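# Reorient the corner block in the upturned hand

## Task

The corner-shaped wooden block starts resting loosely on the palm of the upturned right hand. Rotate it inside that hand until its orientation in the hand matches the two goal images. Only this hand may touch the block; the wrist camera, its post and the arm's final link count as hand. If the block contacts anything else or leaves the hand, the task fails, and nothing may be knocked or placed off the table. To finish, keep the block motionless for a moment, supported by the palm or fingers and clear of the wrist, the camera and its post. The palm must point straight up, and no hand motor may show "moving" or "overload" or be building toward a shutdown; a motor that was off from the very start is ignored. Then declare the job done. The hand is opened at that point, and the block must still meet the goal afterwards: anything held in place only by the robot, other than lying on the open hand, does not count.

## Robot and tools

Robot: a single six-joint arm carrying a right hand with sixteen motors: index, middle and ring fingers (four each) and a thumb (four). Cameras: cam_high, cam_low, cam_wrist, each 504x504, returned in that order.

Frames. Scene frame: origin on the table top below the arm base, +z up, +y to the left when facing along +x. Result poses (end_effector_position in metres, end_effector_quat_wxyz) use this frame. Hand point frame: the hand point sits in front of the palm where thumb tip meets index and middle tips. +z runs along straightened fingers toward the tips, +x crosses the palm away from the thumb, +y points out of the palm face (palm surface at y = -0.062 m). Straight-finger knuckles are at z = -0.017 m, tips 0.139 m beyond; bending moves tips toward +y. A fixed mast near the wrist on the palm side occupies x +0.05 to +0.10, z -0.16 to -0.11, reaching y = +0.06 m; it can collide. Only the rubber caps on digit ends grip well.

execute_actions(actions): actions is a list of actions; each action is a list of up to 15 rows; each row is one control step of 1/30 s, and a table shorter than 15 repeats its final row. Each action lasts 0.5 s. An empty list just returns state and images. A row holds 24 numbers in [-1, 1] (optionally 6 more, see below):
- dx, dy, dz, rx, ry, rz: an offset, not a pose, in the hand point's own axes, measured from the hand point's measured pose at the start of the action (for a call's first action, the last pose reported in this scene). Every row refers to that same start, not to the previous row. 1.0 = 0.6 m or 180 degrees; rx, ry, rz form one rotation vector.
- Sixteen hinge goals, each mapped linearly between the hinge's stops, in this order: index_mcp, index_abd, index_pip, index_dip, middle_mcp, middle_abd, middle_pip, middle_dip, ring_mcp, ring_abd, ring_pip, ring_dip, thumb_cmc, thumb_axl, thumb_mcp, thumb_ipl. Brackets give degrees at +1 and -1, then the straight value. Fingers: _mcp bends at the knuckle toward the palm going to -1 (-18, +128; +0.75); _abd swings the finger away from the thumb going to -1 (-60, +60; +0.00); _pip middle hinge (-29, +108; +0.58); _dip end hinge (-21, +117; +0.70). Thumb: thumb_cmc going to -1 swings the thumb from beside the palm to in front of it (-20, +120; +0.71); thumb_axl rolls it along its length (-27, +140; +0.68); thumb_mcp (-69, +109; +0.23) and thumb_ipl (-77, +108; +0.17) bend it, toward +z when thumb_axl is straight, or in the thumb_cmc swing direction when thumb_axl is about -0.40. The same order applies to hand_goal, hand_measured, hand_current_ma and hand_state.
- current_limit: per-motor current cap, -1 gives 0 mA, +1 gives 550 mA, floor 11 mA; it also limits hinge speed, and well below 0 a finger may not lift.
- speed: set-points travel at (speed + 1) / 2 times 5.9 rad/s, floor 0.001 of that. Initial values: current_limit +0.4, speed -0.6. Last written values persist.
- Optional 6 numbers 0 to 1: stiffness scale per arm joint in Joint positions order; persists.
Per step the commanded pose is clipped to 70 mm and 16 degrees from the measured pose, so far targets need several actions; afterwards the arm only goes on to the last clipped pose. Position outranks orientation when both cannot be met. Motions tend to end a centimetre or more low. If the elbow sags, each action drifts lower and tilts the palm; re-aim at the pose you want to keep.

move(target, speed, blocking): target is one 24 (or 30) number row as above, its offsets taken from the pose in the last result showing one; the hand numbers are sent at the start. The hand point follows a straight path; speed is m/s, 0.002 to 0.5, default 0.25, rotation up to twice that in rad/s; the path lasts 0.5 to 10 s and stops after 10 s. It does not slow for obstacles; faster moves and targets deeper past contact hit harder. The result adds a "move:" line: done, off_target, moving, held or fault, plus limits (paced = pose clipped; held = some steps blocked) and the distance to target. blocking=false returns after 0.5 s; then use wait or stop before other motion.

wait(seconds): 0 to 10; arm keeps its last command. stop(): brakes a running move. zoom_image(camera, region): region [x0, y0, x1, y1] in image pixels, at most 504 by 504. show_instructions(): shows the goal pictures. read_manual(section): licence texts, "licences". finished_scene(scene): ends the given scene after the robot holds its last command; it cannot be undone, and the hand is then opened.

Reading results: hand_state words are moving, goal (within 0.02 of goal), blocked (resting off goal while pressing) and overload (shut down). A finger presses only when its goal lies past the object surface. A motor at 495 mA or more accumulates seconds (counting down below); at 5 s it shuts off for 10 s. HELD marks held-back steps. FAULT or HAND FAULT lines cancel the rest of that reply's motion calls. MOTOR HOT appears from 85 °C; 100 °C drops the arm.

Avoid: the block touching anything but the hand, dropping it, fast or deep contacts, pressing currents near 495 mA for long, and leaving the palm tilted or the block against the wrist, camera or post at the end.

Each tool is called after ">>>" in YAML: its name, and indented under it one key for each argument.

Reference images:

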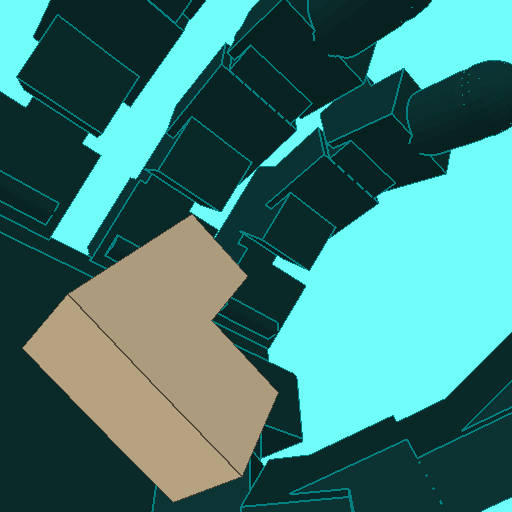

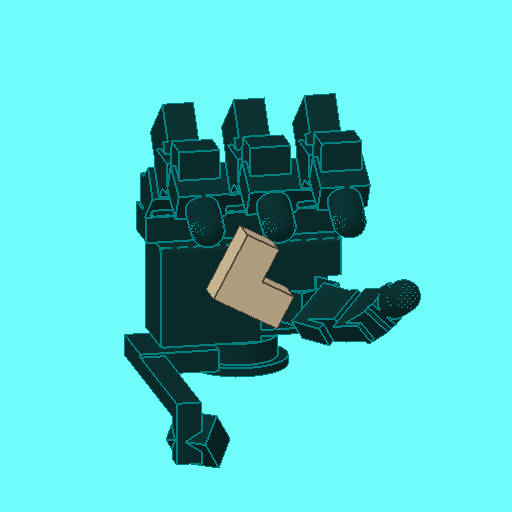

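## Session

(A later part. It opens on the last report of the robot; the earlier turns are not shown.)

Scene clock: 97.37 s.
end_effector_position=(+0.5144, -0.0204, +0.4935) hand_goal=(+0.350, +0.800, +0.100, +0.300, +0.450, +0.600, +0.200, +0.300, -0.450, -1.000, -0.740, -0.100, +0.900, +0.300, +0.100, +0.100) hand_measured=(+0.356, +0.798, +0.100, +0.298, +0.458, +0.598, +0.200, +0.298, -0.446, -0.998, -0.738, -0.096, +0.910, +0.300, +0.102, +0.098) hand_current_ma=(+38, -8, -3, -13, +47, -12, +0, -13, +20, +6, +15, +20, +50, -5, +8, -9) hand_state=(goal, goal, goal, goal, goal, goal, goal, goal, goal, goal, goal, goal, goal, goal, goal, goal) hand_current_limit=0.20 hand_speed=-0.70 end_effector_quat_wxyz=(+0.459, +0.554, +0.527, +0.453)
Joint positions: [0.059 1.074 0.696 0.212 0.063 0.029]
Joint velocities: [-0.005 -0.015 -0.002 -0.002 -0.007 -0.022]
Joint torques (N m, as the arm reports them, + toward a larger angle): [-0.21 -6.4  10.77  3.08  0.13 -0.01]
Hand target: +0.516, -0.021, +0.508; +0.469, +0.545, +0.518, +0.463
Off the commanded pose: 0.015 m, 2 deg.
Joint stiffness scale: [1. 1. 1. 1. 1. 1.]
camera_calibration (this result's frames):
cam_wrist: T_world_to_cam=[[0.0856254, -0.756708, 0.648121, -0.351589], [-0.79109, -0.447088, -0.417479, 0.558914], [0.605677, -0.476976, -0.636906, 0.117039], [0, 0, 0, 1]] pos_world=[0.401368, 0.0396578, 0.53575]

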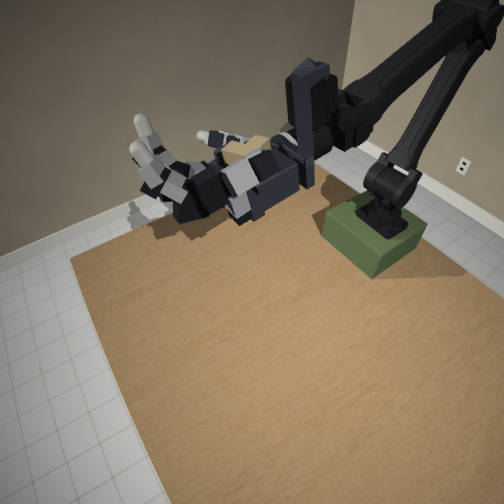

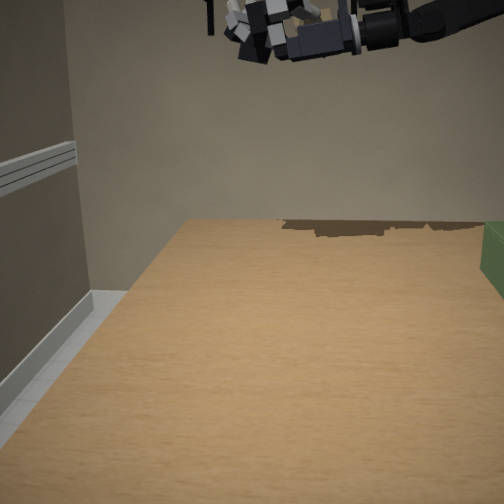

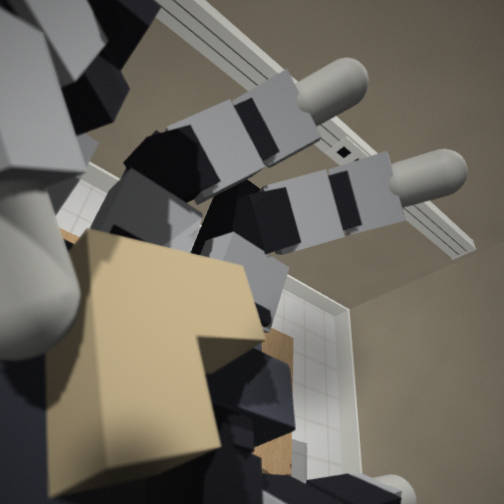

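>>> execute_actions:
  actions:
    - [[0,0.025,0,-0.045,0,0,0.2,0,0.1,0.4,0.45,0.6,0.2,0.3,-0.45,-1,-0.74,-0.1,0.9,0.3,0.1,0.1,0.2,-0.2]]
    - [[0,0.02,0,-0.012,0,0,-0.48,0,-0.59,0.41,0.45,0.6,0.2,0.3,-0.45,-1,-0.74,-0.1,0.9,0.3,0.1,0.1,0.2,-0.3]]
    - [[0,0.02,0,-0.012,0,0,-0.617,0,-0.59,0.1,0.45,0.6,0.2,0.3,-0.45,-1,-0.74,-0.1,0.9,0.3,0.1,0.1,0.2,-0.5]]
    - [[0,0.02,0,-0.012,0,0,-0.617,0,-0.59,-0.245,0.45,0.6,0.2,0.3,-0.45,-1,-0.74,-0.1,0.9,0.3,0.1,0.1,0.2,-0.5]]

>>> zoom_image:
  camera: "cam_high"
  region: [150,50,350,250]

Scene clock: 101.67 s.
end_effector_position=(+0.5177, -0.0206, +0.5060) hand_goal=(-0.616, +0.000, -0.590, -0.244, +0.450, +0.600, +0.200, +0.300, -0.450, -1.000, -0.740, -0.100, +0.900, +0.300, +0.100, +0.100) hand_measured=(+0.112, +0.018, -0.590, -0.238, +0.438, +0.540, +0.188, +0.298, -0.448, -0.998, -0.738, -0.096, +0.910, +0.300, +0.102, +0.098) hand_current_ma=(+330, +86, +4, -2, -60, -262, -59, -11, +13, +5, +14, +18, +52, -5, +9, -9) hand_state=(blocked, goal, goal, moving, goal, blocked, goal, goal, goal, goal, goal, goal, goal, goal, goal, goal) hand_current_limit=0.20 hand_speed=-0.50 end_effector_quat_wxyz=(+0.492, +0.524, +0.494, +0.489)
Joint positions: [0.059 1.136 0.68  0.421 0.064 0.029]
Joint velocities: [-0.005 -0.005 -0.002  0.002  0.007 -0.095]
Joint torques (N m, as the arm reports them, + toward a larger angle): [-0.2  -6.99 10.02  3.04  0.1   0.  ]
Hand target: +0.518, -0.021, +0.517; +0.500, +0.517, +0.486, +0.497
Off the commanded pose: 0.011 m, 2 deg.
Joint stiffness scale: [1. 1. 1. 1. 1. 1.]
Step readings (end_effector_position; steps 1 to 15: 1st action; 16 to 30: 2nd action; 31 to 45: 3rd action; 46 to 60: 4th action):
0: (+0.5144, -0.0204, +0.4935)
1: (+0.5136, -0.0206, +0.4961)
2: (+0.5127, -0.0208, +0.5003)
4: (+0.5143, -0.0207, +0.5048)
8: (+0.5186, -0.0206, +0.5020)
15: (+0.5187, -0.0206, +0.5025)
16: (+0.5187, -0.0206, +0.5027)
17: (+0.5186, -0.0206, +0.5029)
19: (+0.5185, -0.0206, +0.5034)
23: (+0.5184, -0.0206, +0.5036)
30: (+0.5184, -0.0206, +0.5037)
31: (+0.5184, -0.0206, +0.5038)
32: (+0.5183, -0.0206, +0.5041)
34: (+0.5181, -0.0206, +0.5047)
38: (+0.5181, -0.0206, +0.5049)
45: (+0.5181, -0.0206, +0.5049)
46: (+0.5180, -0.0206, +0.5051)
47: (+0.5179, -0.0206, +0.5053)
49: (+0.5178, -0.0206, +0.5058)
53: (+0.5177, -0.0206, +0.5060)
60: end_effector_position above
camera_calibration (this result's frames):
cam_wrist: T_world_to_cam=[[-0.000396592, -0.759352, 0.65068, -0.316911], [-0.730684, -0.44401, -0.51861, 0.586614], [0.682715, -0.475648, -0.55467, 0.0414648], [0, 0, 0, 1]] pos_world=[0.400195, 0.0395382, 0.53343]

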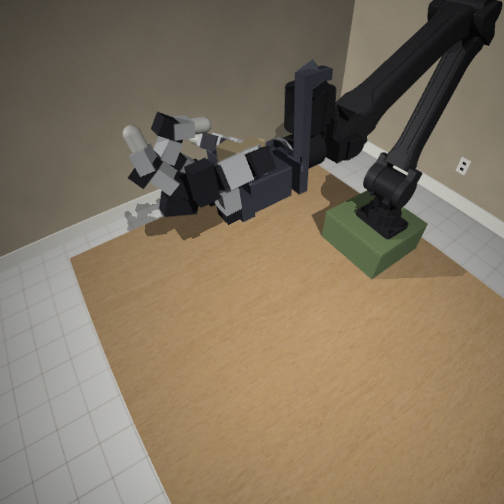

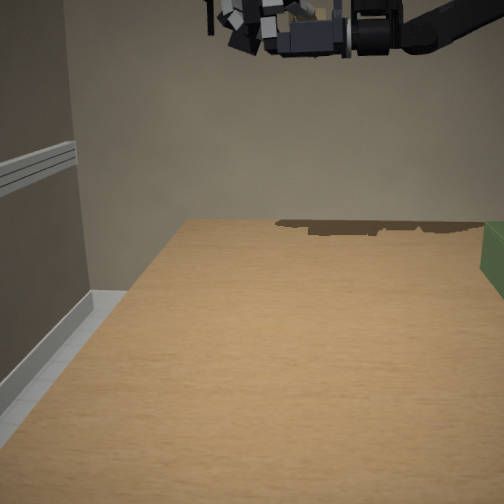

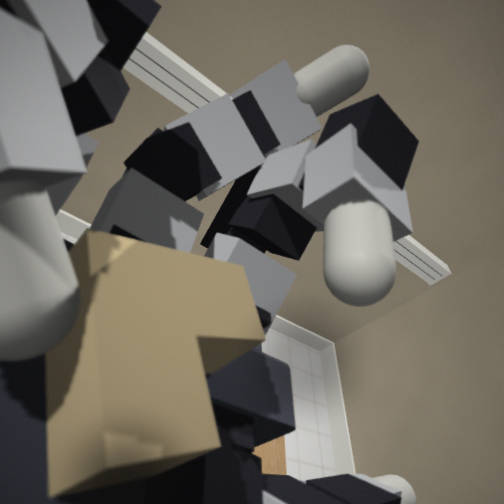

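Region (150, 50, 350, 250) of cam_high's 504x504 image, scaled by 2.520, with more detail than that image has.

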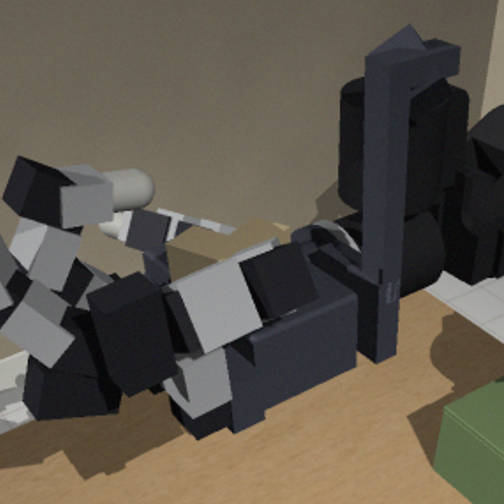

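>>> execute_actions:
  actions:
    - [[0,0.02,0,-0.012,0,0,0.1,0,-0.59,0.41,0.6,-0.1,0.3,0.4,-0.45,-1,-0.74,-0.1,0.9,0.3,0.1,0.1,0.2,-0.2]]
    - [[0,0.02,0,-0.01,0,0,-0.48,0,-0.59,0.41,0.6,-0.1,0.3,0.4,-0.45,-1,-0.74,-0.1,0.9,0.3,0.1,0.1,0.2,-0.3]]
    - [[0,0.02,0,-0.01,0,0,-0.617,0,-0.59,0.2,0.6,-0.1,0.3,0.4,-0.45,-1,-0.74,-0.1,0.9,0.3,0.1,0.1,0.2,-0.5]]

>>> zoom_image:
  camera: "cam_high"
  region: [150,50,350,250]

Scene clock: 103.63 s.
end_effector_position=(+0.5174, -0.0206, +0.5071) hand_goal=(-0.616, +0.000, -0.590, +0.200, +0.600, -0.100, +0.300, +0.400, -0.450, -1.000, -0.740, -0.100, +0.900, +0.300, +0.100, +0.100) hand_measured=(-0.570, +0.004, -0.590, +0.202, +0.610, -0.096, +0.300, +0.398, -0.448, -0.998, -0.738, -0.096, +0.910, +0.300, +0.102, +0.098) hand_current_ma=(+35, +15, -2, +11, +52, +17, +2, -12, +13, +5, +14, +18, +52, -5, +9, -9) hand_state=(moving, goal, goal, goal, goal, goal, goal, goal, goal, goal, goal, goal, goal, goal, goal, goal) hand_current_limit=0.20 hand_speed=-0.50 end_effector_quat_wxyz=(+0.493, +0.523, +0.493, +0.490)
Joint positions: [0.059 1.136 0.68  0.425 0.064 0.029]
Joint velocities: [ 0.005 -0.005  0.007 -0.007  0.095 -0.007]
Joint torques (N m, as the arm reports them, + toward a larger angle): [-0.34 -7.21 10.11  2.7   0.12  0.05]
Hand target: +0.517, -0.021, +0.519; +0.501, +0.516, +0.485, +0.498
Off the commanded pose: 0.012 m, 2 deg.
Joint stiffness scale: [1. 1. 1. 1. 1. 1.]
Step readings (end_effector_position; steps 1 to 15: 1st action; 16 to 30: 2nd action; 31 to 45: 3rd action):
0: (+0.5177, -0.0206, +0.5060)
1: (+0.5177, -0.0206, +0.5062)
2: (+0.5175, -0.0206, +0.5066)
4: (+0.5174, -0.0206, +0.5071)
8: (+0.5174, -0.0206, +0.5071)
15: (+0.5174, -0.0206, +0.5071)
16: (+0.5174, -0.0206, +0.5071)
17: (+0.5174, -0.0206, +0.5071)
19: (+0.5174, -0.0206, +0.5071)
23: (+0.5174, -0.0206, +0.5071)
30: (+0.5174, -0.0206, +0.5071)
31: (+0.5174, -0.0206, +0.5071)
32: (+0.5174, -0.0206, +0.5071)
34: (+0.5174, -0.0206, +0.5071)
38: (+0.5174, -0.0206, +0.5071)
45: end_effector_position above
camera_calibration (this result's frames):
cam_wrist: T_world_to_cam=[[-0.00337573, -0.759446, 0.650562, -0.31606], [-0.728305, -0.443932, -0.522012, 0.587443], [0.685245, -0.47557, -0.551609, 0.0394657], [0, 0, 0, 1]] pos_world=[0.399727, 0.039523, 0.534039]

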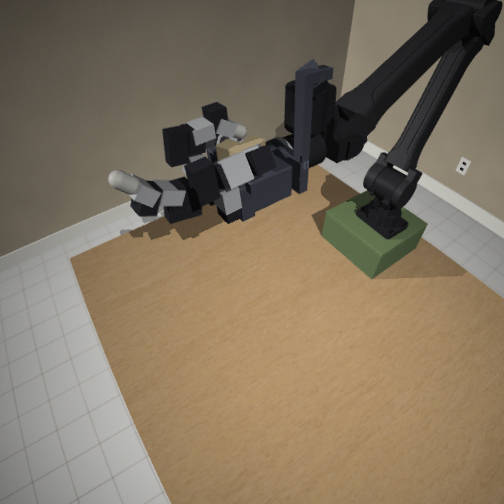

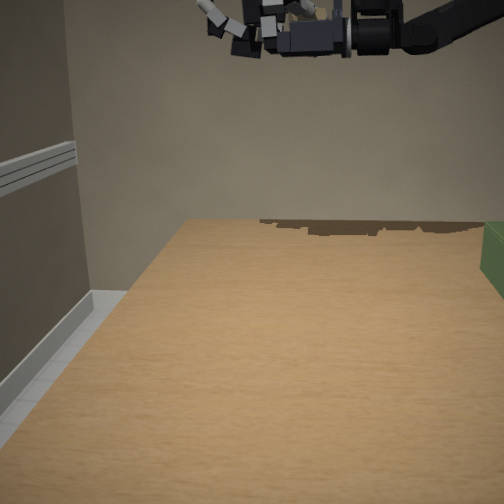

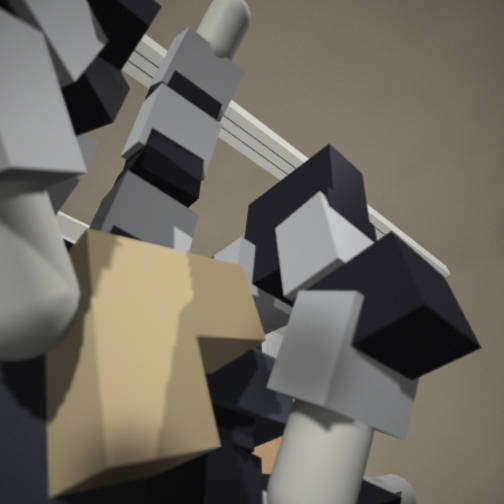

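Region (150, 50, 350, 250) of cam_high's 504x504 image, scaled by 2.520, with more detail than that image has.

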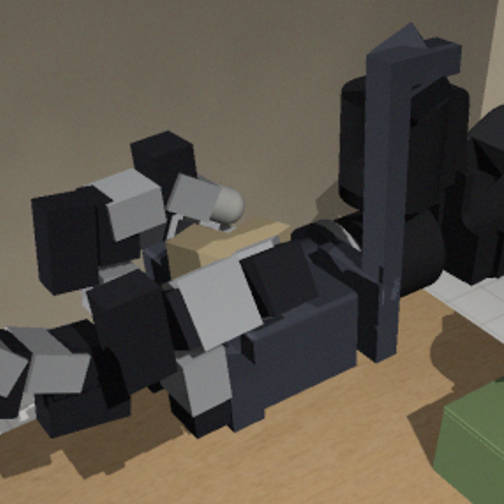

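>>> execute_actions:
  actions:
    - [[0,0.02,0,-0.01,0,0,-0.617,0.7,-0.62,0.1,0.6,-0.1,0.3,0.4,-0.45,-1,-0.74,-0.1,0.9,0.3,0.1,0.1,0.2,-0.3]]
    - [[0,0.02,0,-0.01,0,0,-0.617,0.7,-0.65,-0.25,0.6,-0.1,0.3,0.4,-0.45,-1,-0.74,-0.1,0.9,0.3,0.1,0.1,0.2,-0.5]]

>>> zoom_image:
  camera: "cam_high"
  region: [150,50,350,250]

Scene clock: 106.17 s.
end_effector_position=(+0.5174, -0.0206, +0.5071) hand_goal=(-0.616, +0.700, -0.650, -0.250, +0.600, -0.100, +0.300, +0.400, -0.450, -1.000, -0.740, -0.100, +0.900, +0.300, +0.100, +0.100) hand_measured=(-0.600, +0.698, -0.616, -0.088, +0.610, -0.096, +0.300, +0.398, -0.448, -0.998, -0.738, -0.096, +0.910, +0.300, +0.102, +0.098) hand_current_ma=(+103, -4, +184, +261, +52, +17, +2, -12, +13, +5, +14, +18, +52, -5, +9, -9) hand_state=(moving, goal, moving, moving, goal, goal, goal, goal, goal, goal, goal, goal, goal, goal, goal, goal) hand_current_limit=0.20 hand_speed=-0.50 end_effector_quat_wxyz=(+0.493, +0.523, +0.493, +0.490)
Joint positions: [0.059 1.136 0.68  0.425 0.064 0.029]
Joint velocities: [ 0.015 -0.005  0.002 -0.007 -0.007  0.007]
Joint torques (N m, as the arm reports them, + toward a larger angle): [-0.15 -7.46 10.09  2.75  0.06  0.02]
Hand target: +0.517, -0.021, +0.519; +0.501, +0.516, +0.485, +0.498
Off the commanded pose: 0.012 m, 2 deg.
Joint stiffness scale: [1. 1. 1. 1. 1. 1.]
Step readings (end_effector_position; steps 1 to 15: 1st action; 16 to 30: 2nd action):
0: (+0.5174, -0.0206, +0.5071)
1: (+0.5174, -0.0206, +0.5071)
2: (+0.5174, -0.0206, +0.5071)
4: (+0.5174, -0.0206, +0.5071)
8: (+0.5174, -0.0206, +0.5071)
15: (+0.5174, -0.0206, +0.5071)
16: (+0.5174, -0.0206, +0.5071)
17: (+0.5174, -0.0206, +0.5071)
19: (+0.5174, -0.0206, +0.5071)
23: (+0.5174, -0.0206, +0.5071)
30: end_effector_position above
camera_calibration (this result's frames):
cam_wrist: T_world_to_cam=[[-0.00337573, -0.759446, 0.650562, -0.31606], [-0.728305, -0.443932, -0.522012, 0.587443], [0.685245, -0.47557, -0.551609, 0.0394657], [0, 0, 0, 1]] pos_world=[0.399727, 0.039523, 0.534039]

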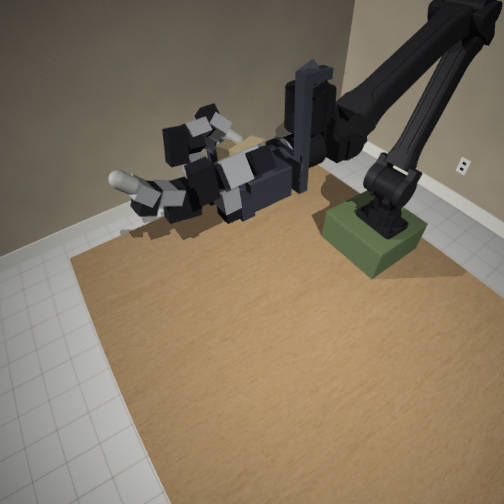

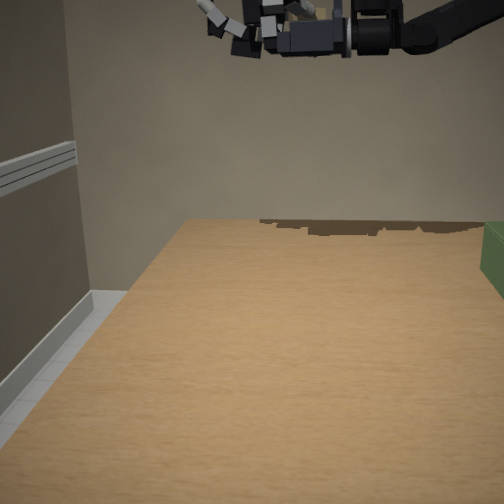

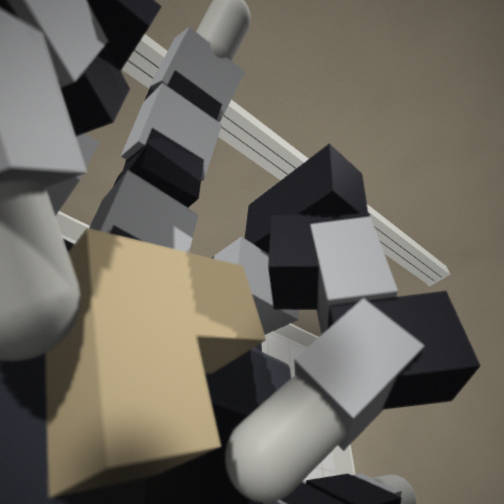

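Region (150, 50, 350, 250) of cam_high's 504x504 image, scaled by 2.520, with more detail than that image has.

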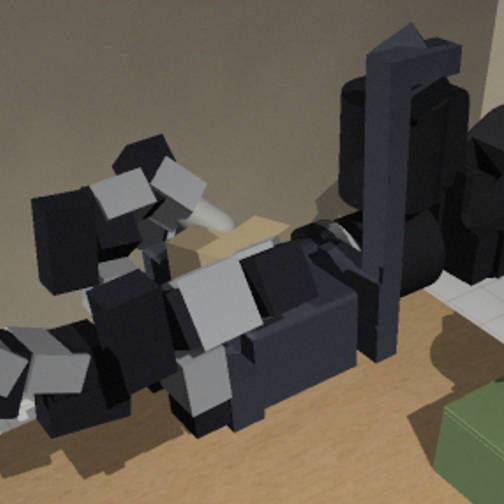

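>>> execute_actions:
  actions:
    - [[0,0.02,0,-0.01,0,0,-0.55,0.7,-0.8,-0.2,0.6,-0.1,0.3,0.4,-0.45,-1,-0.74,-0.1,0.9,0.3,0.1,0.1,0.2,-0.3]]
    - [[0,0.02,0,-0.01,0,0,-0.6,0.7,-0.82,-0.35,0.6,-0.1,0.3,0.4,-0.45,-1,-0.74,-0.1,0.9,0.3,0.1,0.1,0.2,-0.5]]

>>> zoom_image:
  camera: "cam_high"
  region: [150,50,350,250]

Scene clock: 107.53 s.
end_effector_position=(+0.5174, -0.0206, +0.5071) hand_goal=(-0.600, +0.700, -0.820, -0.350, +0.600, -0.100, +0.300, +0.400, -0.450, -1.000, -0.740, -0.100, +0.900, +0.300, +0.100, +0.100) hand_measured=(-0.538, +0.702, -0.668, -0.182, +0.610, -0.096, +0.300, +0.398, -0.448, -0.998, -0.738, -0.096, +0.910, +0.300, +0.102, +0.098) hand_current_ma=(+330, +5, +330, +330, +52, +17, +2, -12, +13, +5, +14, +18, +52, -5, +9, -9) hand_state=(blocked, goal, blocked, blocked, goal, goal, goal, goal, goal, goal, goal, goal, goal, goal, goal, goal) hand_current_limit=0.20 hand_speed=-0.50 end_effector_quat_wxyz=(+0.493, +0.523, +0.493, +0.490)
Joint positions: [0.059 1.136 0.68  0.425 0.064 0.029]
Joint velocities: [-0.005 -0.005 -0.012  0.007 -0.051 -0.007]
Joint torques (N m, as the arm reports them, + toward a larger angle): [-0.19 -7.51 10.08  2.73  0.08  0.04]
Hand target: +0.517, -0.021, +0.519; +0.501, +0.516, +0.485, +0.498
Off the commanded pose: 0.012 m, 2 deg.
Joint stiffness scale: [1. 1. 1. 1. 1. 1.]
Step readings (end_effector_position; steps 1 to 15: 1st action; 16 to 30: 2nd action):
0: (+0.5174, -0.0206, +0.5071)
1: (+0.5174, -0.0206, +0.5071)
2: (+0.5174, -0.0206, +0.5071)
4: (+0.5174, -0.0206, +0.5071)
8: (+0.5174, -0.0206, +0.5071)
15: (+0.5174, -0.0206, +0.5071)
16: (+0.5174, -0.0206, +0.5071)
17: (+0.5174, -0.0206, +0.5071)
19: (+0.5174, -0.0206, +0.5071)
23: (+0.5174, -0.0206, +0.5071)
30: end_effector_position above
camera_calibration (this result's frames):
cam_wrist: T_world_to_cam=[[-0.00337573, -0.759446, 0.650562, -0.31606], [-0.728305, -0.443932, -0.522012, 0.587443], [0.685245, -0.47557, -0.551609, 0.0394657], [0, 0, 0, 1]] pos_world=[0.399727, 0.039523, 0.534039]

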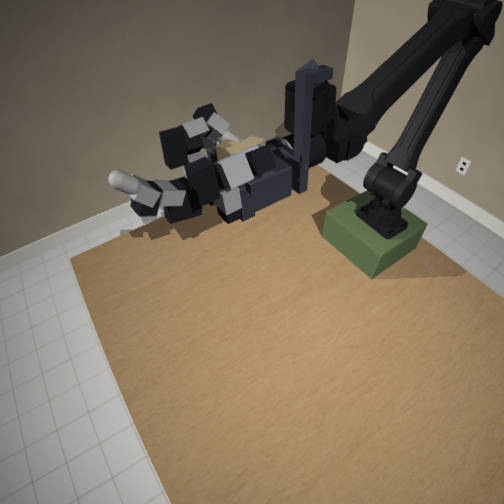

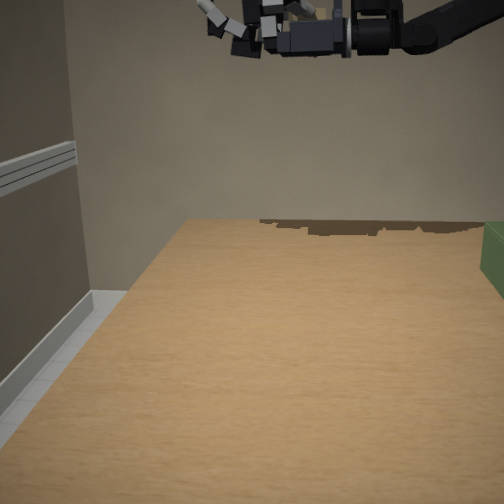

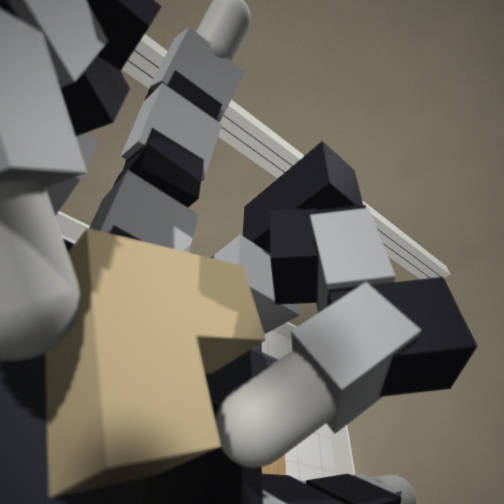

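Region (150, 50, 350, 250) of cam_high's 504x504 image, scaled by 2.520, with more detail than that image has.

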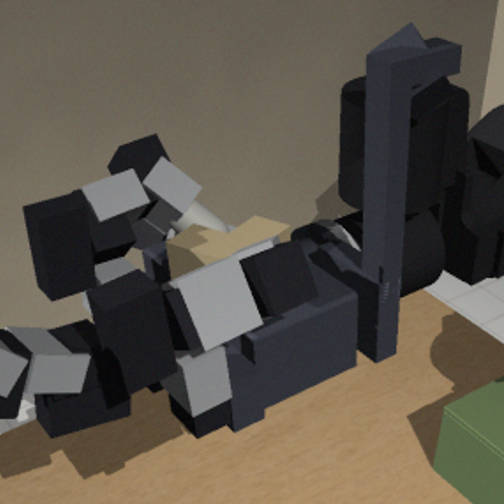

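>>> execute_actions:
  actions:
    - [[0,0.02,0,-0.01,0,0,-0.42,0.7,-0.8,-0.25,0.6,-0.1,0.3,0.4,-0.45,-1,-0.74,-0.1,0.9,0.3,0.1,0.1,0.2,-0.6]]
    - [[0,0.02,0,-0.01,0,0,-0.33,0.7,-0.92,-0.33,0.6,-0.1,0.3,0.4,-0.45,-1,-0.74,-0.1,0.9,0.3,0.1,0.1,0.2,-0.6]]

>>> zoom_image:
  camera: "cam_high"
  region: [150,50,350,250]

Scene clock: 108.80 s.
end_effector_position=(+0.5174, -0.0206, +0.5071) hand_goal=(-0.330, +0.700, -0.920, -0.330, +0.600, -0.100, +0.300, +0.400, -0.450, -1.000, -0.740, -0.100, +0.900, +0.300, +0.100, +0.100) hand_measured=(-0.322, +0.702, -0.846, -0.306, +0.610, -0.096, +0.300, +0.398, -0.448, -0.998, -0.738, -0.098, +0.910, +0.300, +0.102, +0.098) hand_current_ma=(+51, +5, +330, +121, +52, +17, +2, -12, +7, +5, +6, +13, +52, -5, +9, -9) hand_state=(goal, goal, blocked, blocked, goal, goal, goal, goal, goal, goal, goal, goal, goal, goal, goal, goal) hand_current_limit=0.20 hand_speed=-0.60 end_effector_quat_wxyz=(+0.493, +0.523, +0.493, +0.490)
Joint positions: [0.059 1.136 0.68  0.425 0.064 0.029]
Joint velocities: [ 0.015 -0.005 -0.007  0.012  0.037 -0.037]
Joint torques (N m, as the arm reports them, + toward a larger angle): [-0.37 -6.95 10.14  2.81  0.1   0.02]
Hand target: +0.517, -0.021, +0.519; +0.501, +0.516, +0.485, +0.498
Off the commanded pose: 0.012 m, 2 deg.
Joint stiffness scale: [1. 1. 1. 1. 1. 1.]
Step readings (end_effector_position; steps 1 to 15: 1st action; 16 to 30: 2nd action):
0: (+0.5174, -0.0206, +0.5071)
1: (+0.5174, -0.0206, +0.5071)
2: (+0.5174, -0.0206, +0.5071)
4: (+0.5174, -0.0206, +0.5071)
8: (+0.5174, -0.0206, +0.5071)
15: (+0.5174, -0.0206, +0.5071)
16: (+0.5174, -0.0206, +0.5071)
17: (+0.5174, -0.0206, +0.5071)
19: (+0.5174, -0.0206, +0.5071)
23: (+0.5174, -0.0206, +0.5071)
30: end_effector_position above
camera_calibration (this result's frames):
cam_wrist: T_world_to_cam=[[-0.00337573, -0.759446, 0.650562, -0.31606], [-0.728305, -0.443932, -0.522012, 0.587443], [0.685245, -0.47557, -0.551609, 0.0394657], [0, 0, 0, 1]] pos_world=[0.399727, 0.039523, 0.534039]

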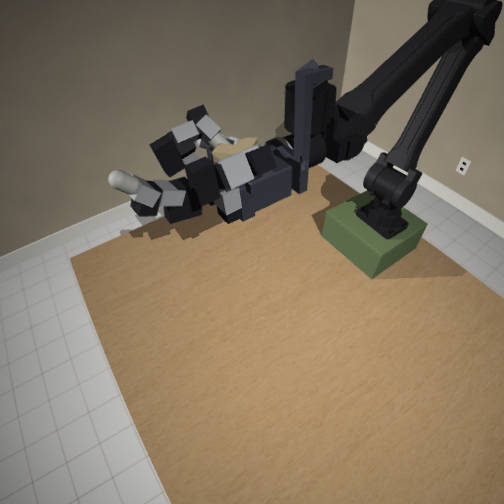

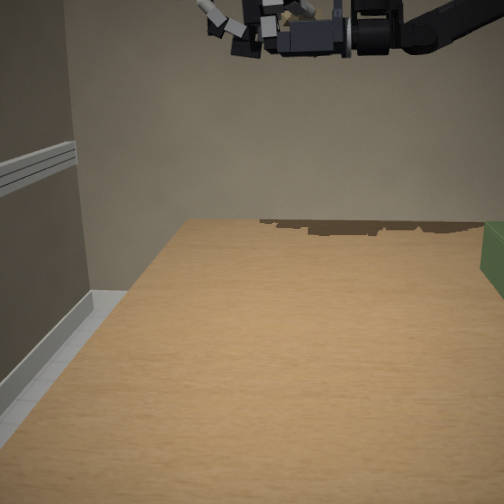

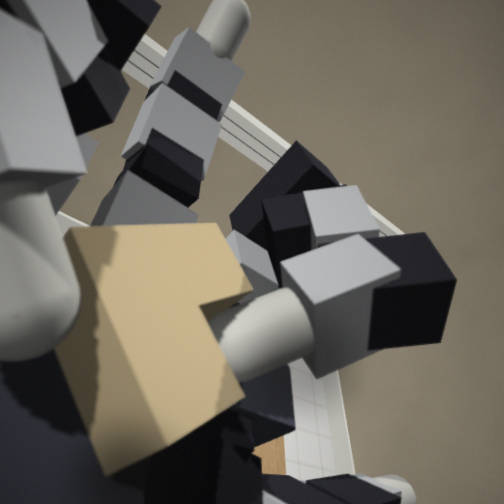

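Region (150, 50, 350, 250) of cam_high's 504x504 image, scaled by 2.520, with more detail than that image has.

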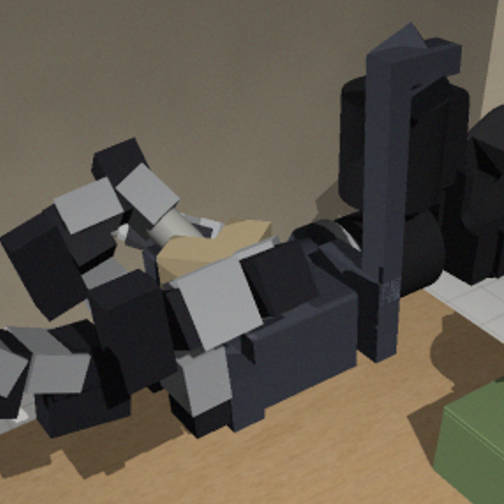

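>>> execute_actions:
  actions:
    - [[0,0.025,0,-0.05,0,0,-0.27,0.55,-0.95,-0.36,0.6,-0.1,0.3,0.4,-0.45,-1,-0.74,-0.1,0.9,0.3,0.1,0.1,0.2,-0.6]]
    - [[0,0.015,0,-0.008,0,0,-0.2,0.4,-1,-0.4,0.6,-0.1,0.3,0.4,-0.45,-1,-0.74,-0.1,0.9,0.3,0.1,0.1,0.2,-0.6]]

>>> zoom_image:
  camera: "cam_high"
  region: [150,50,350,250]

Scene clock: 110.30 s.
end_effector_position=(+0.5210, -0.0209, +0.5117) hand_goal=(-0.200, +0.400, -1.000, -0.400, +0.600, -0.100, +0.300, +0.400, -0.450, -1.000, -0.740, -0.100, +0.900, +0.300, +0.100, +0.100) hand_measured=(-0.180, +0.520, -0.894, -0.360, +0.614, -0.096, +0.302, +0.398, -0.450, -1.000, -0.740, -0.098, +0.910, +0.300, +0.102, +0.098) hand_current_ma=(+114, +325, +330, +203, +75, +17, +8, -11, +0, +4, +5, +13, +56, -5, +12, -8) hand_state=(goal, blocked, blocked, blocked, goal, goal, goal, goal, goal, goal, goal, goal, goal, goal, goal, goal) hand_current_limit=0.20 hand_speed=-0.60 end_effector_quat_wxyz=(+0.522, +0.494, +0.460, +0.522)
Joint positions: [0.059 1.224 0.671 0.646 0.066 0.029]
Joint velocities: [ 0.005 -0.015  0.007  0.002  0.022  0.007]
Joint torques (N m, as the arm reports them, + toward a larger angle): [-0.29 -8.2   9.39  2.65  0.08  0.04]
Hand target: +0.520, -0.021, +0.521; +0.528, +0.487, +0.453, +0.527
Off the commanded pose: 0.009 m, 1 deg.
Joint stiffness scale: [1. 1. 1. 1. 1. 1.]
Step readings (end_effector_position; steps 1 to 15: 1st action; 16 to 30: 2nd action):
0: (+0.5174, -0.0206, +0.5071)
1: (+0.5160, -0.0209, +0.5101)
2: (+0.5141, -0.0210, +0.5153)
4: (+0.5151, -0.0211, +0.5192)
8: (+0.5206, -0.0209, +0.5121)
15: (+0.5210, -0.0209, +0.5117)
16: (+0.5210, -0.0209, +0.5117)
17: (+0.5210, -0.0209, +0.5117)
19: (+0.5210, -0.0209, +0.5117)
23: (+0.5210, -0.0209, +0.5117)
30: end_effector_position above
camera_calibration (this result's frames):
cam_wrist: T_world_to_cam=[[-0.0851239, -0.761906, 0.642069, -0.272374], [-0.65937, -0.44004, -0.609587, 0.60136], [0.746984, -0.475251, -0.46492, -0.0371445], [0, 0, 0, 1]] pos_world=[0.401079, 0.0394459, 0.524195]

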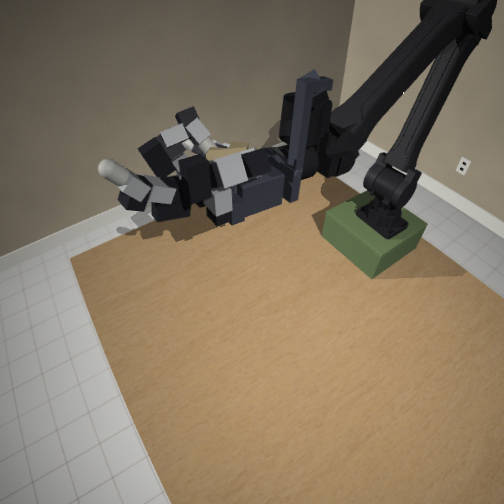

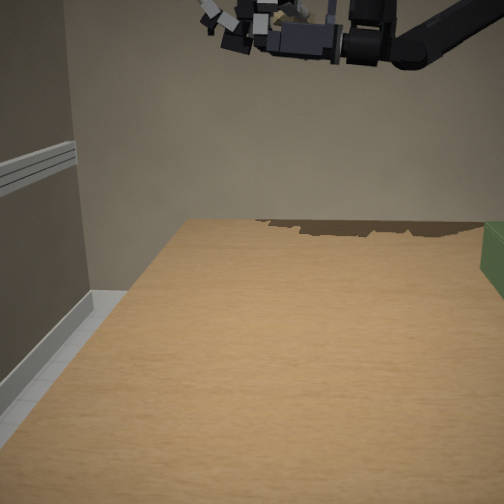

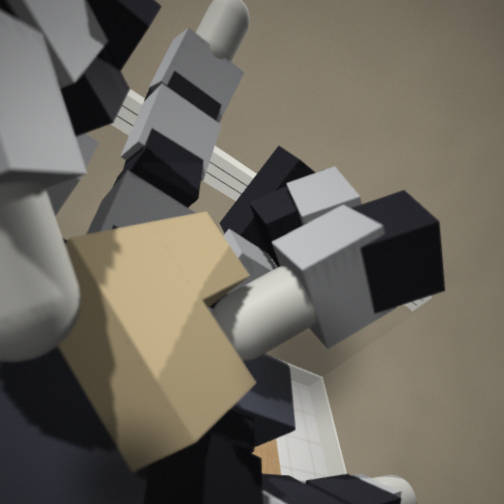

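Region (150, 50, 350, 250) of cam_high's 504x504 image, scaled by 2.520, with more detail than that image has.

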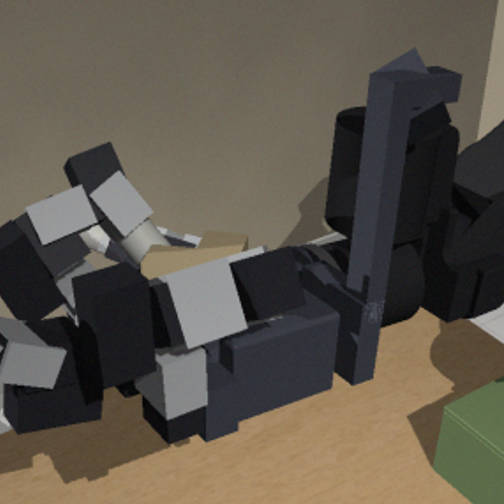

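>>> execute_actions:
  actions:
    - [[0,0.015,0,-0.008,0,0,-0.2,0.5,-0.93,-0.38,0.5,0.15,-0.88,-0.32,-0.45,-1,-0.74,-0.1,0.9,0.3,0.1,0.1,0.2,-0.1]]
    - [[0,0.015,0,-0.008,0,0,-0.2,0.5,-0.93,-0.38,0.2,0.15,-0.88,-0.32,-0.45,-1,-0.74,-0.1,0.9,0.3,0.1,0.1,0.2,-0.6]]
    - [[0,0.015,0,-0.008,0,0,-0.2,0.5,-0.93,-0.38,0.08,0.15,-0.88,-0.32,-0.45,-1,-0.74,-0.1,0.9,0.3,0.1,0.1,0.2,-0.6]]

>>> zoom_image:
  camera: "cam_high"
  region: [150,50,350,250]

Scene clock: 112.67 s.
end_effector_position=(+0.5210, -0.0209, +0.5117) hand_goal=(-0.200, +0.500, -0.930, -0.380, +0.080, +0.150, -0.880, -0.320, -0.450, -1.000, -0.740, -0.100, +0.900, +0.300, +0.100, +0.100) hand_measured=(-0.180, +0.526, -0.892, -0.360, +0.108, +0.148, -0.696, -0.312, -0.450, -1.000, -0.740, -0.098, +0.910, +0.300, +0.102, +0.098) hand_current_ma=(+116, +124, +187, +103, +150, -10, +330, +42, +0, +4, +5, +13, +56, -5, +12, -7) hand_state=(blocked, blocked, blocked, blocked, blocked, goal, blocked, goal, goal, goal, goal, goal, goal, goal, goal, goal) hand_current_limit=0.20 hand_speed=-0.60 end_effector_quat_wxyz=(+0.522, +0.494, +0.460, +0.522)
Joint positions: [0.059 1.224 0.671 0.646 0.066 0.029]
Joint velocities: [-0.005 -0.005 -0.007 -0.007 -0.022  0.022]
Joint torques (N m, as the arm reports them, + toward a larger angle): [-0.04 -7.97  9.33  2.56  0.06  0.04]
Hand target: +0.520, -0.021, +0.521; +0.528, +0.487, +0.453, +0.527
Off the commanded pose: 0.009 m, 1 deg.
Joint stiffness scale: [1. 1. 1. 1. 1. 1.]
Step readings (end_effector_position; steps 1 to 15: 1st action; 16 to 30: 2nd action; 31 to 45: 3rd action):
0: (+0.5210, -0.0209, +0.5117)
1: (+0.5210, -0.0209, +0.5117)
2: (+0.5210, -0.0209, +0.5117)
4: (+0.5210, -0.0209, +0.5117)
8: (+0.5210, -0.0209, +0.5117)
15: (+0.5210, -0.0209, +0.5117)
16: (+0.5210, -0.0209, +0.5117)
17: (+0.5210, -0.0209, +0.5117)
19: (+0.5210, -0.0209, +0.5117)
23: (+0.5210, -0.0209, +0.5117)
30: (+0.5210, -0.0209, +0.5117)
31: (+0.5210, -0.0209, +0.5117)
32: (+0.5210, -0.0209, +0.5117)
34: (+0.5210, -0.0209, +0.5117)
38: (+0.5210, -0.0209, +0.5117)
45: end_effector_position above
camera_calibration (this result's frames):
cam_wrist: T_world_to_cam=[[-0.0851239, -0.761906, 0.642069, -0.272374], [-0.65937, -0.44004, -0.609587, 0.60136], [0.746984, -0.475251, -0.46492, -0.0371445], [0, 0, 0, 1]] pos_world=[0.401079, 0.0394459, 0.524195]

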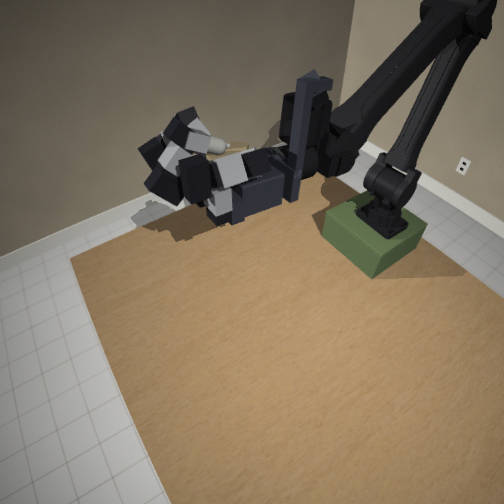

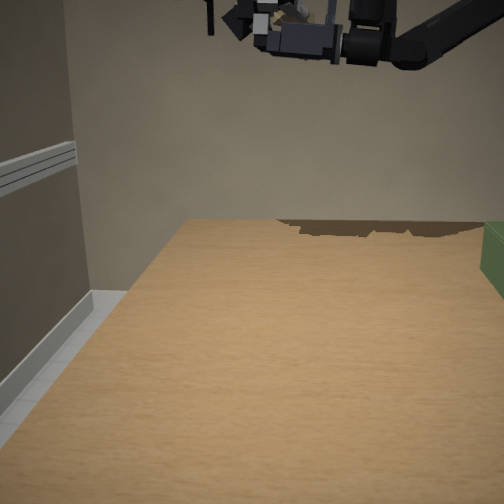

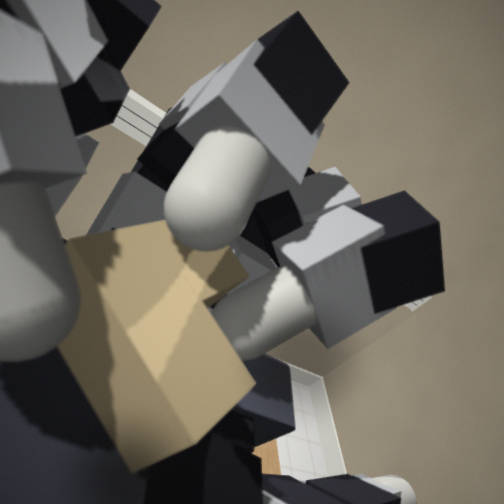

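Region (150, 50, 350, 250) of cam_high's 504x504 image, scaled by 2.520, with more detail than that image has.

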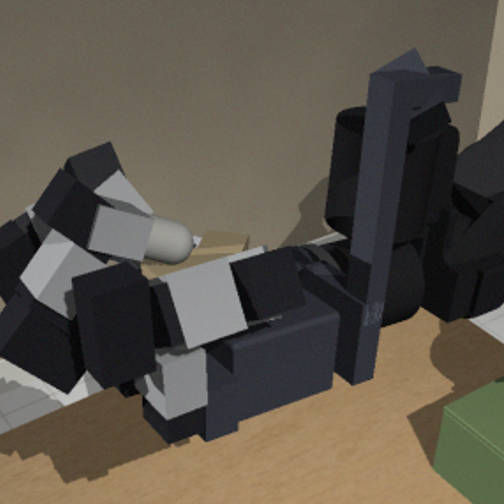

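>>> execute_actions:
  actions:
    - [[0,0.015,0,-0.008,0,0,-0.2,0.5,-0.9,-0.37,0.6,0.3,-0.7,-0.32,-0.45,-1,-0.74,-0.1,0.9,0.3,0.1,0.1,0.2,-0.4]]
    - [[0,0.015,0,-0.008,0,0,-0.2,0.5,-0.9,-0.37,0.6,0.5,-0.95,-0.4,-0.45,-1,-0.74,-0.1,0.9,0.3,0.1,0.1,0.2,-0.3]]
    - [[0,0.015,0,-0.008,0,0,-0.2,0.5,-0.9,-0.37,0.4,0.5,-0.95,-0.4,-0.45,-1,-0.74,-0.1,0.9,0.3,0.1,0.1,0.2,-0.6]]

>>> zoom_image:
  camera: "cam_high"
  region: [150,50,350,250]

Scene clock: 115.50 s.
end_effector_position=(+0.5210, -0.0209, +0.5117) hand_goal=(-0.200, +0.500, -0.900, -0.370, +0.400, +0.500, -0.950, -0.400, -0.450, -1.000, -0.740, -0.100, +0.900, +0.300, +0.100, +0.100) hand_measured=(-0.180, +0.526, -0.888, -0.360, +0.416, +0.496, -0.950, -0.398, -0.450, -1.000, -0.740, -0.098, +0.910, +0.300, +0.102, +0.098) hand_current_ma=(+116, +122, +62, +46, +83, -15, +5, +11, +0, +4, +5, +13, +56, -5, +12, -7) hand_state=(blocked, blocked, goal, goal, goal, goal, goal, goal, goal, goal, goal, goal, goal, goal, goal, goal) hand_current_limit=0.20 hand_speed=-0.60 end_effector_quat_wxyz=(+0.522, +0.494, +0.460, +0.522)
Joint positions: [0.059 1.224 0.671 0.646 0.066 0.029]
Joint velocities: [-0.005  0.005  0.002 -0.002 -0.095 -0.022]
Joint torques (N m, as the arm reports them, + toward a larger angle): [-0.12 -8.62  9.35  2.51  0.06  0.01]
Hand target: +0.520, -0.021, +0.521; +0.528, +0.487, +0.453, +0.527
Off the commanded pose: 0.009 m, 1 deg.
Joint stiffness scale: [1. 1. 1. 1. 1. 1.]
Step readings (end_effector_position; steps 1 to 15: 1st action; 16 to 30: 2nd action; 31 to 45: 3rd action):
0: (+0.5210, -0.0209, +0.5117)
1: (+0.5210, -0.0209, +0.5117)
2: (+0.5210, -0.0209, +0.5117)
4: (+0.5210, -0.0209, +0.5117)
8: (+0.5210, -0.0209, +0.5117)
15: (+0.5210, -0.0209, +0.5117)
16: (+0.5210, -0.0209, +0.5117)
17: (+0.5210, -0.0209, +0.5117)
19: (+0.5210, -0.0209, +0.5117)
23: (+0.5210, -0.0209, +0.5117)
30: (+0.5210, -0.0209, +0.5117)
31: (+0.5210, -0.0209, +0.5117)
32: (+0.5210, -0.0209, +0.5117)
34: (+0.5210, -0.0209, +0.5117)
38: (+0.5210, -0.0209, +0.5117)
45: end_effector_position above
camera_calibration (this result's frames):
cam_wrist: T_world_to_cam=[[-0.0851239, -0.761906, 0.642069, -0.272374], [-0.65937, -0.44004, -0.609587, 0.60136], [0.746984, -0.475251, -0.46492, -0.0371445], [0, 0, 0, 1]] pos_world=[0.401079, 0.0394459, 0.524195]

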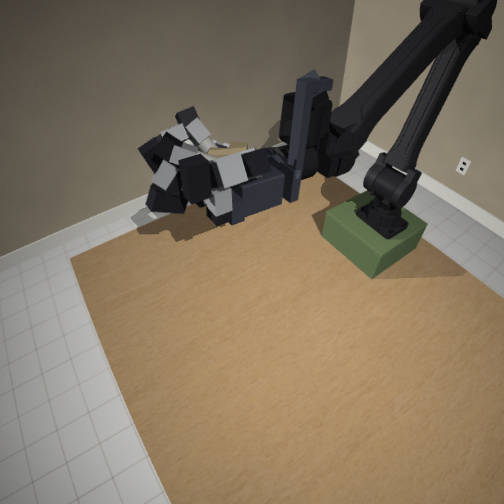

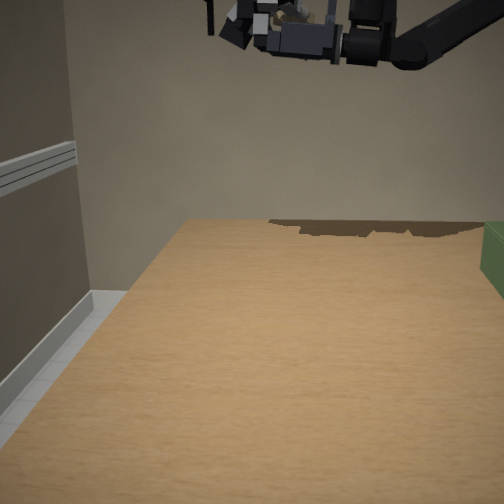

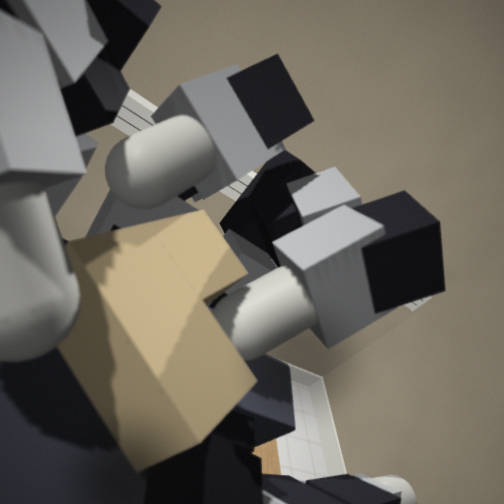

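Region (150, 50, 350, 250) of cam_high's 504x504 image, scaled by 2.520, with more detail than that image has.

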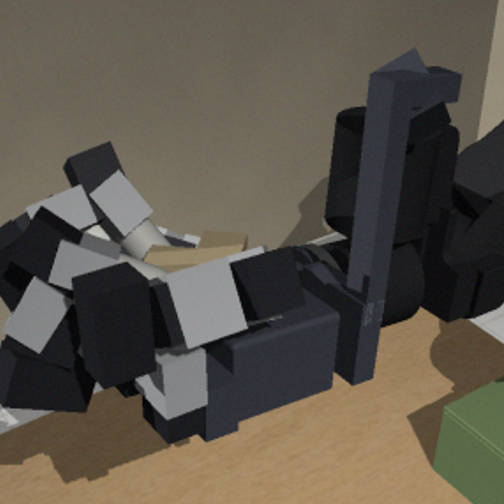

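Good aim. Push on.

>>> execute_actions:
  actions:
    - [[0,0.015,0,-0.008,0,0,-0.19,0.52,-0.89,-0.36,0.25,0.6,-0.95,-0.4,-0.45,-1,-0.74,-0.1,0.9,0.3,0.1,0.1,0.2,-0.7]]
    - [[0,0.015,0,-0.008,0,0,-0.19,0.52,-0.89,-0.36,0.12,0.65,-0.95,-0.4,-0.45,-1,-0.74,-0.1,0.9,0.3,0.1,0.1,0.2,-0.7]]

>>> zoom_image:
  camera: "cam_high"
  region: [150,50,350,250]

Scene clock: 116.93 s.
end_effector_position=(+0.5210, -0.0209, +0.5117) hand_goal=(-0.190, +0.520, -0.890, -0.360, +0.120, +0.650, -0.950, -0.400, -0.450, -1.000, -0.740, -0.100, +0.900, +0.300, +0.100, +0.100) hand_measured=(-0.180, +0.528, -0.888, -0.360, +0.148, +0.646, -0.946, -0.398, -0.452, -1.000, -0.736, -0.096, +0.910, +0.300, +0.102, +0.098) hand_current_ma=(+58, +38, +15, +0, +147, -15, +17, +10, -11, +4, +20, +16, +56, -5, +12, -7) hand_state=(goal, goal, goal, goal, blocked, goal, goal, goal, goal, goal, goal, goal, goal, goal, goal, goal) hand_current_limit=0.20 hand_speed=-0.70 end_effector_quat_wxyz=(+0.522, +0.494, +0.460, +0.522)
Joint positions: [0.059 1.224 0.671 0.646 0.066 0.029]
Joint velocities: [-0.005 -0.005 -0.007 -0.017 -0.066  0.051]
Joint torques (N m, as the arm reports them, + toward a larger angle): [-0.38 -7.96  9.41  2.57  0.07  0.04]
Hand target: +0.520, -0.021, +0.521; +0.528, +0.487, +0.453, +0.527
Off the commanded pose: 0.009 m, 1 deg.
Joint stiffness scale: [1. 1. 1. 1. 1. 1.]
Step readings (end_effector_position; steps 1 to 15: 1st action; 16 to 30: 2nd action):
0: (+0.5210, -0.0209, +0.5117)
1: (+0.5210, -0.0209, +0.5117)
2: (+0.5210, -0.0209, +0.5117)
4: (+0.5210, -0.0209, +0.5117)
8: (+0.5210, -0.0209, +0.5117)
15: (+0.5210, -0.0209, +0.5117)
16: (+0.5210, -0.0209, +0.5117)
17: (+0.5210, -0.0209, +0.5117)
19: (+0.5210, -0.0209, +0.5117)
23: (+0.5210, -0.0209, +0.5117)
30: end_effector_position above
camera_calibration (this result's frames):
cam_wrist: T_world_to_cam=[[-0.0851239, -0.761906, 0.642069, -0.272374], [-0.65937, -0.44004, -0.609587, 0.60136], [0.746984, -0.475251, -0.46492, -0.0371445], [0, 0, 0, 1]] pos_world=[0.401079, 0.0394459, 0.524195]

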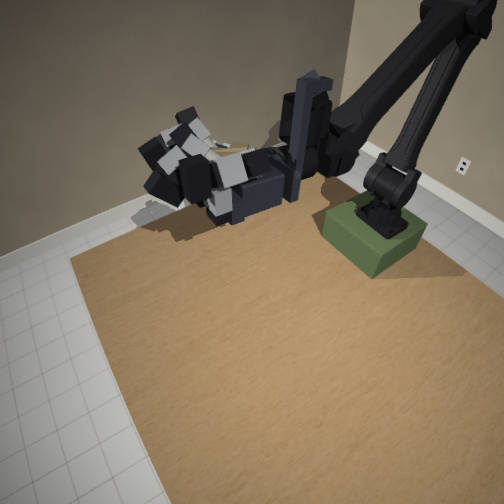

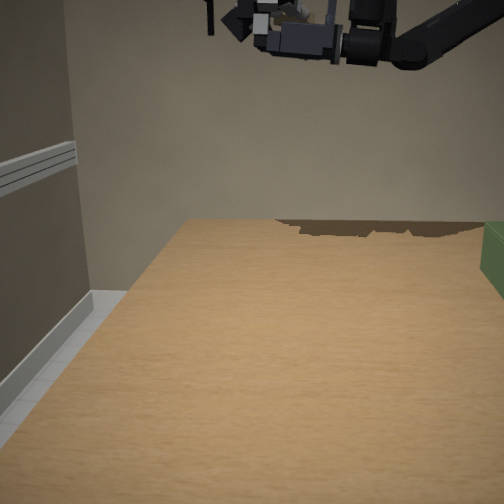

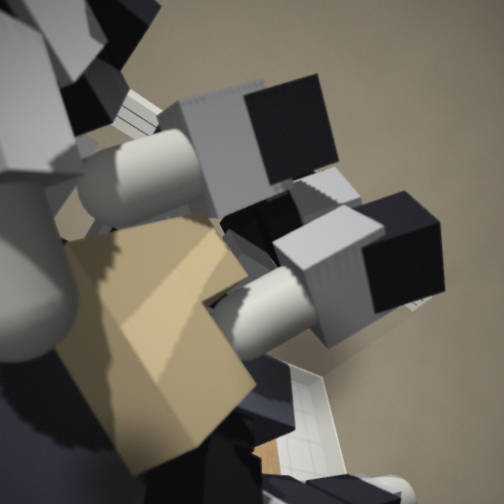

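Region (150, 50, 350, 250) of cam_high's 504x504 image, scaled by 2.520, with more detail than that image has.

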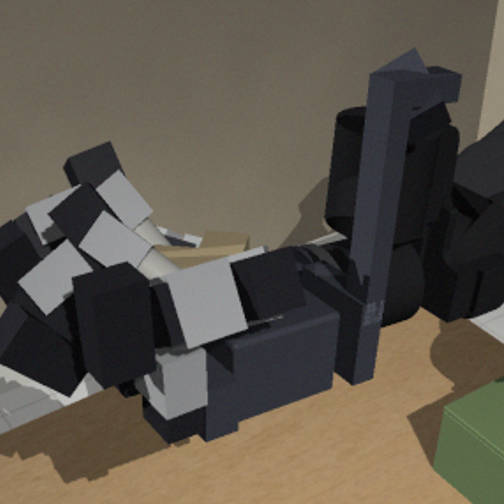

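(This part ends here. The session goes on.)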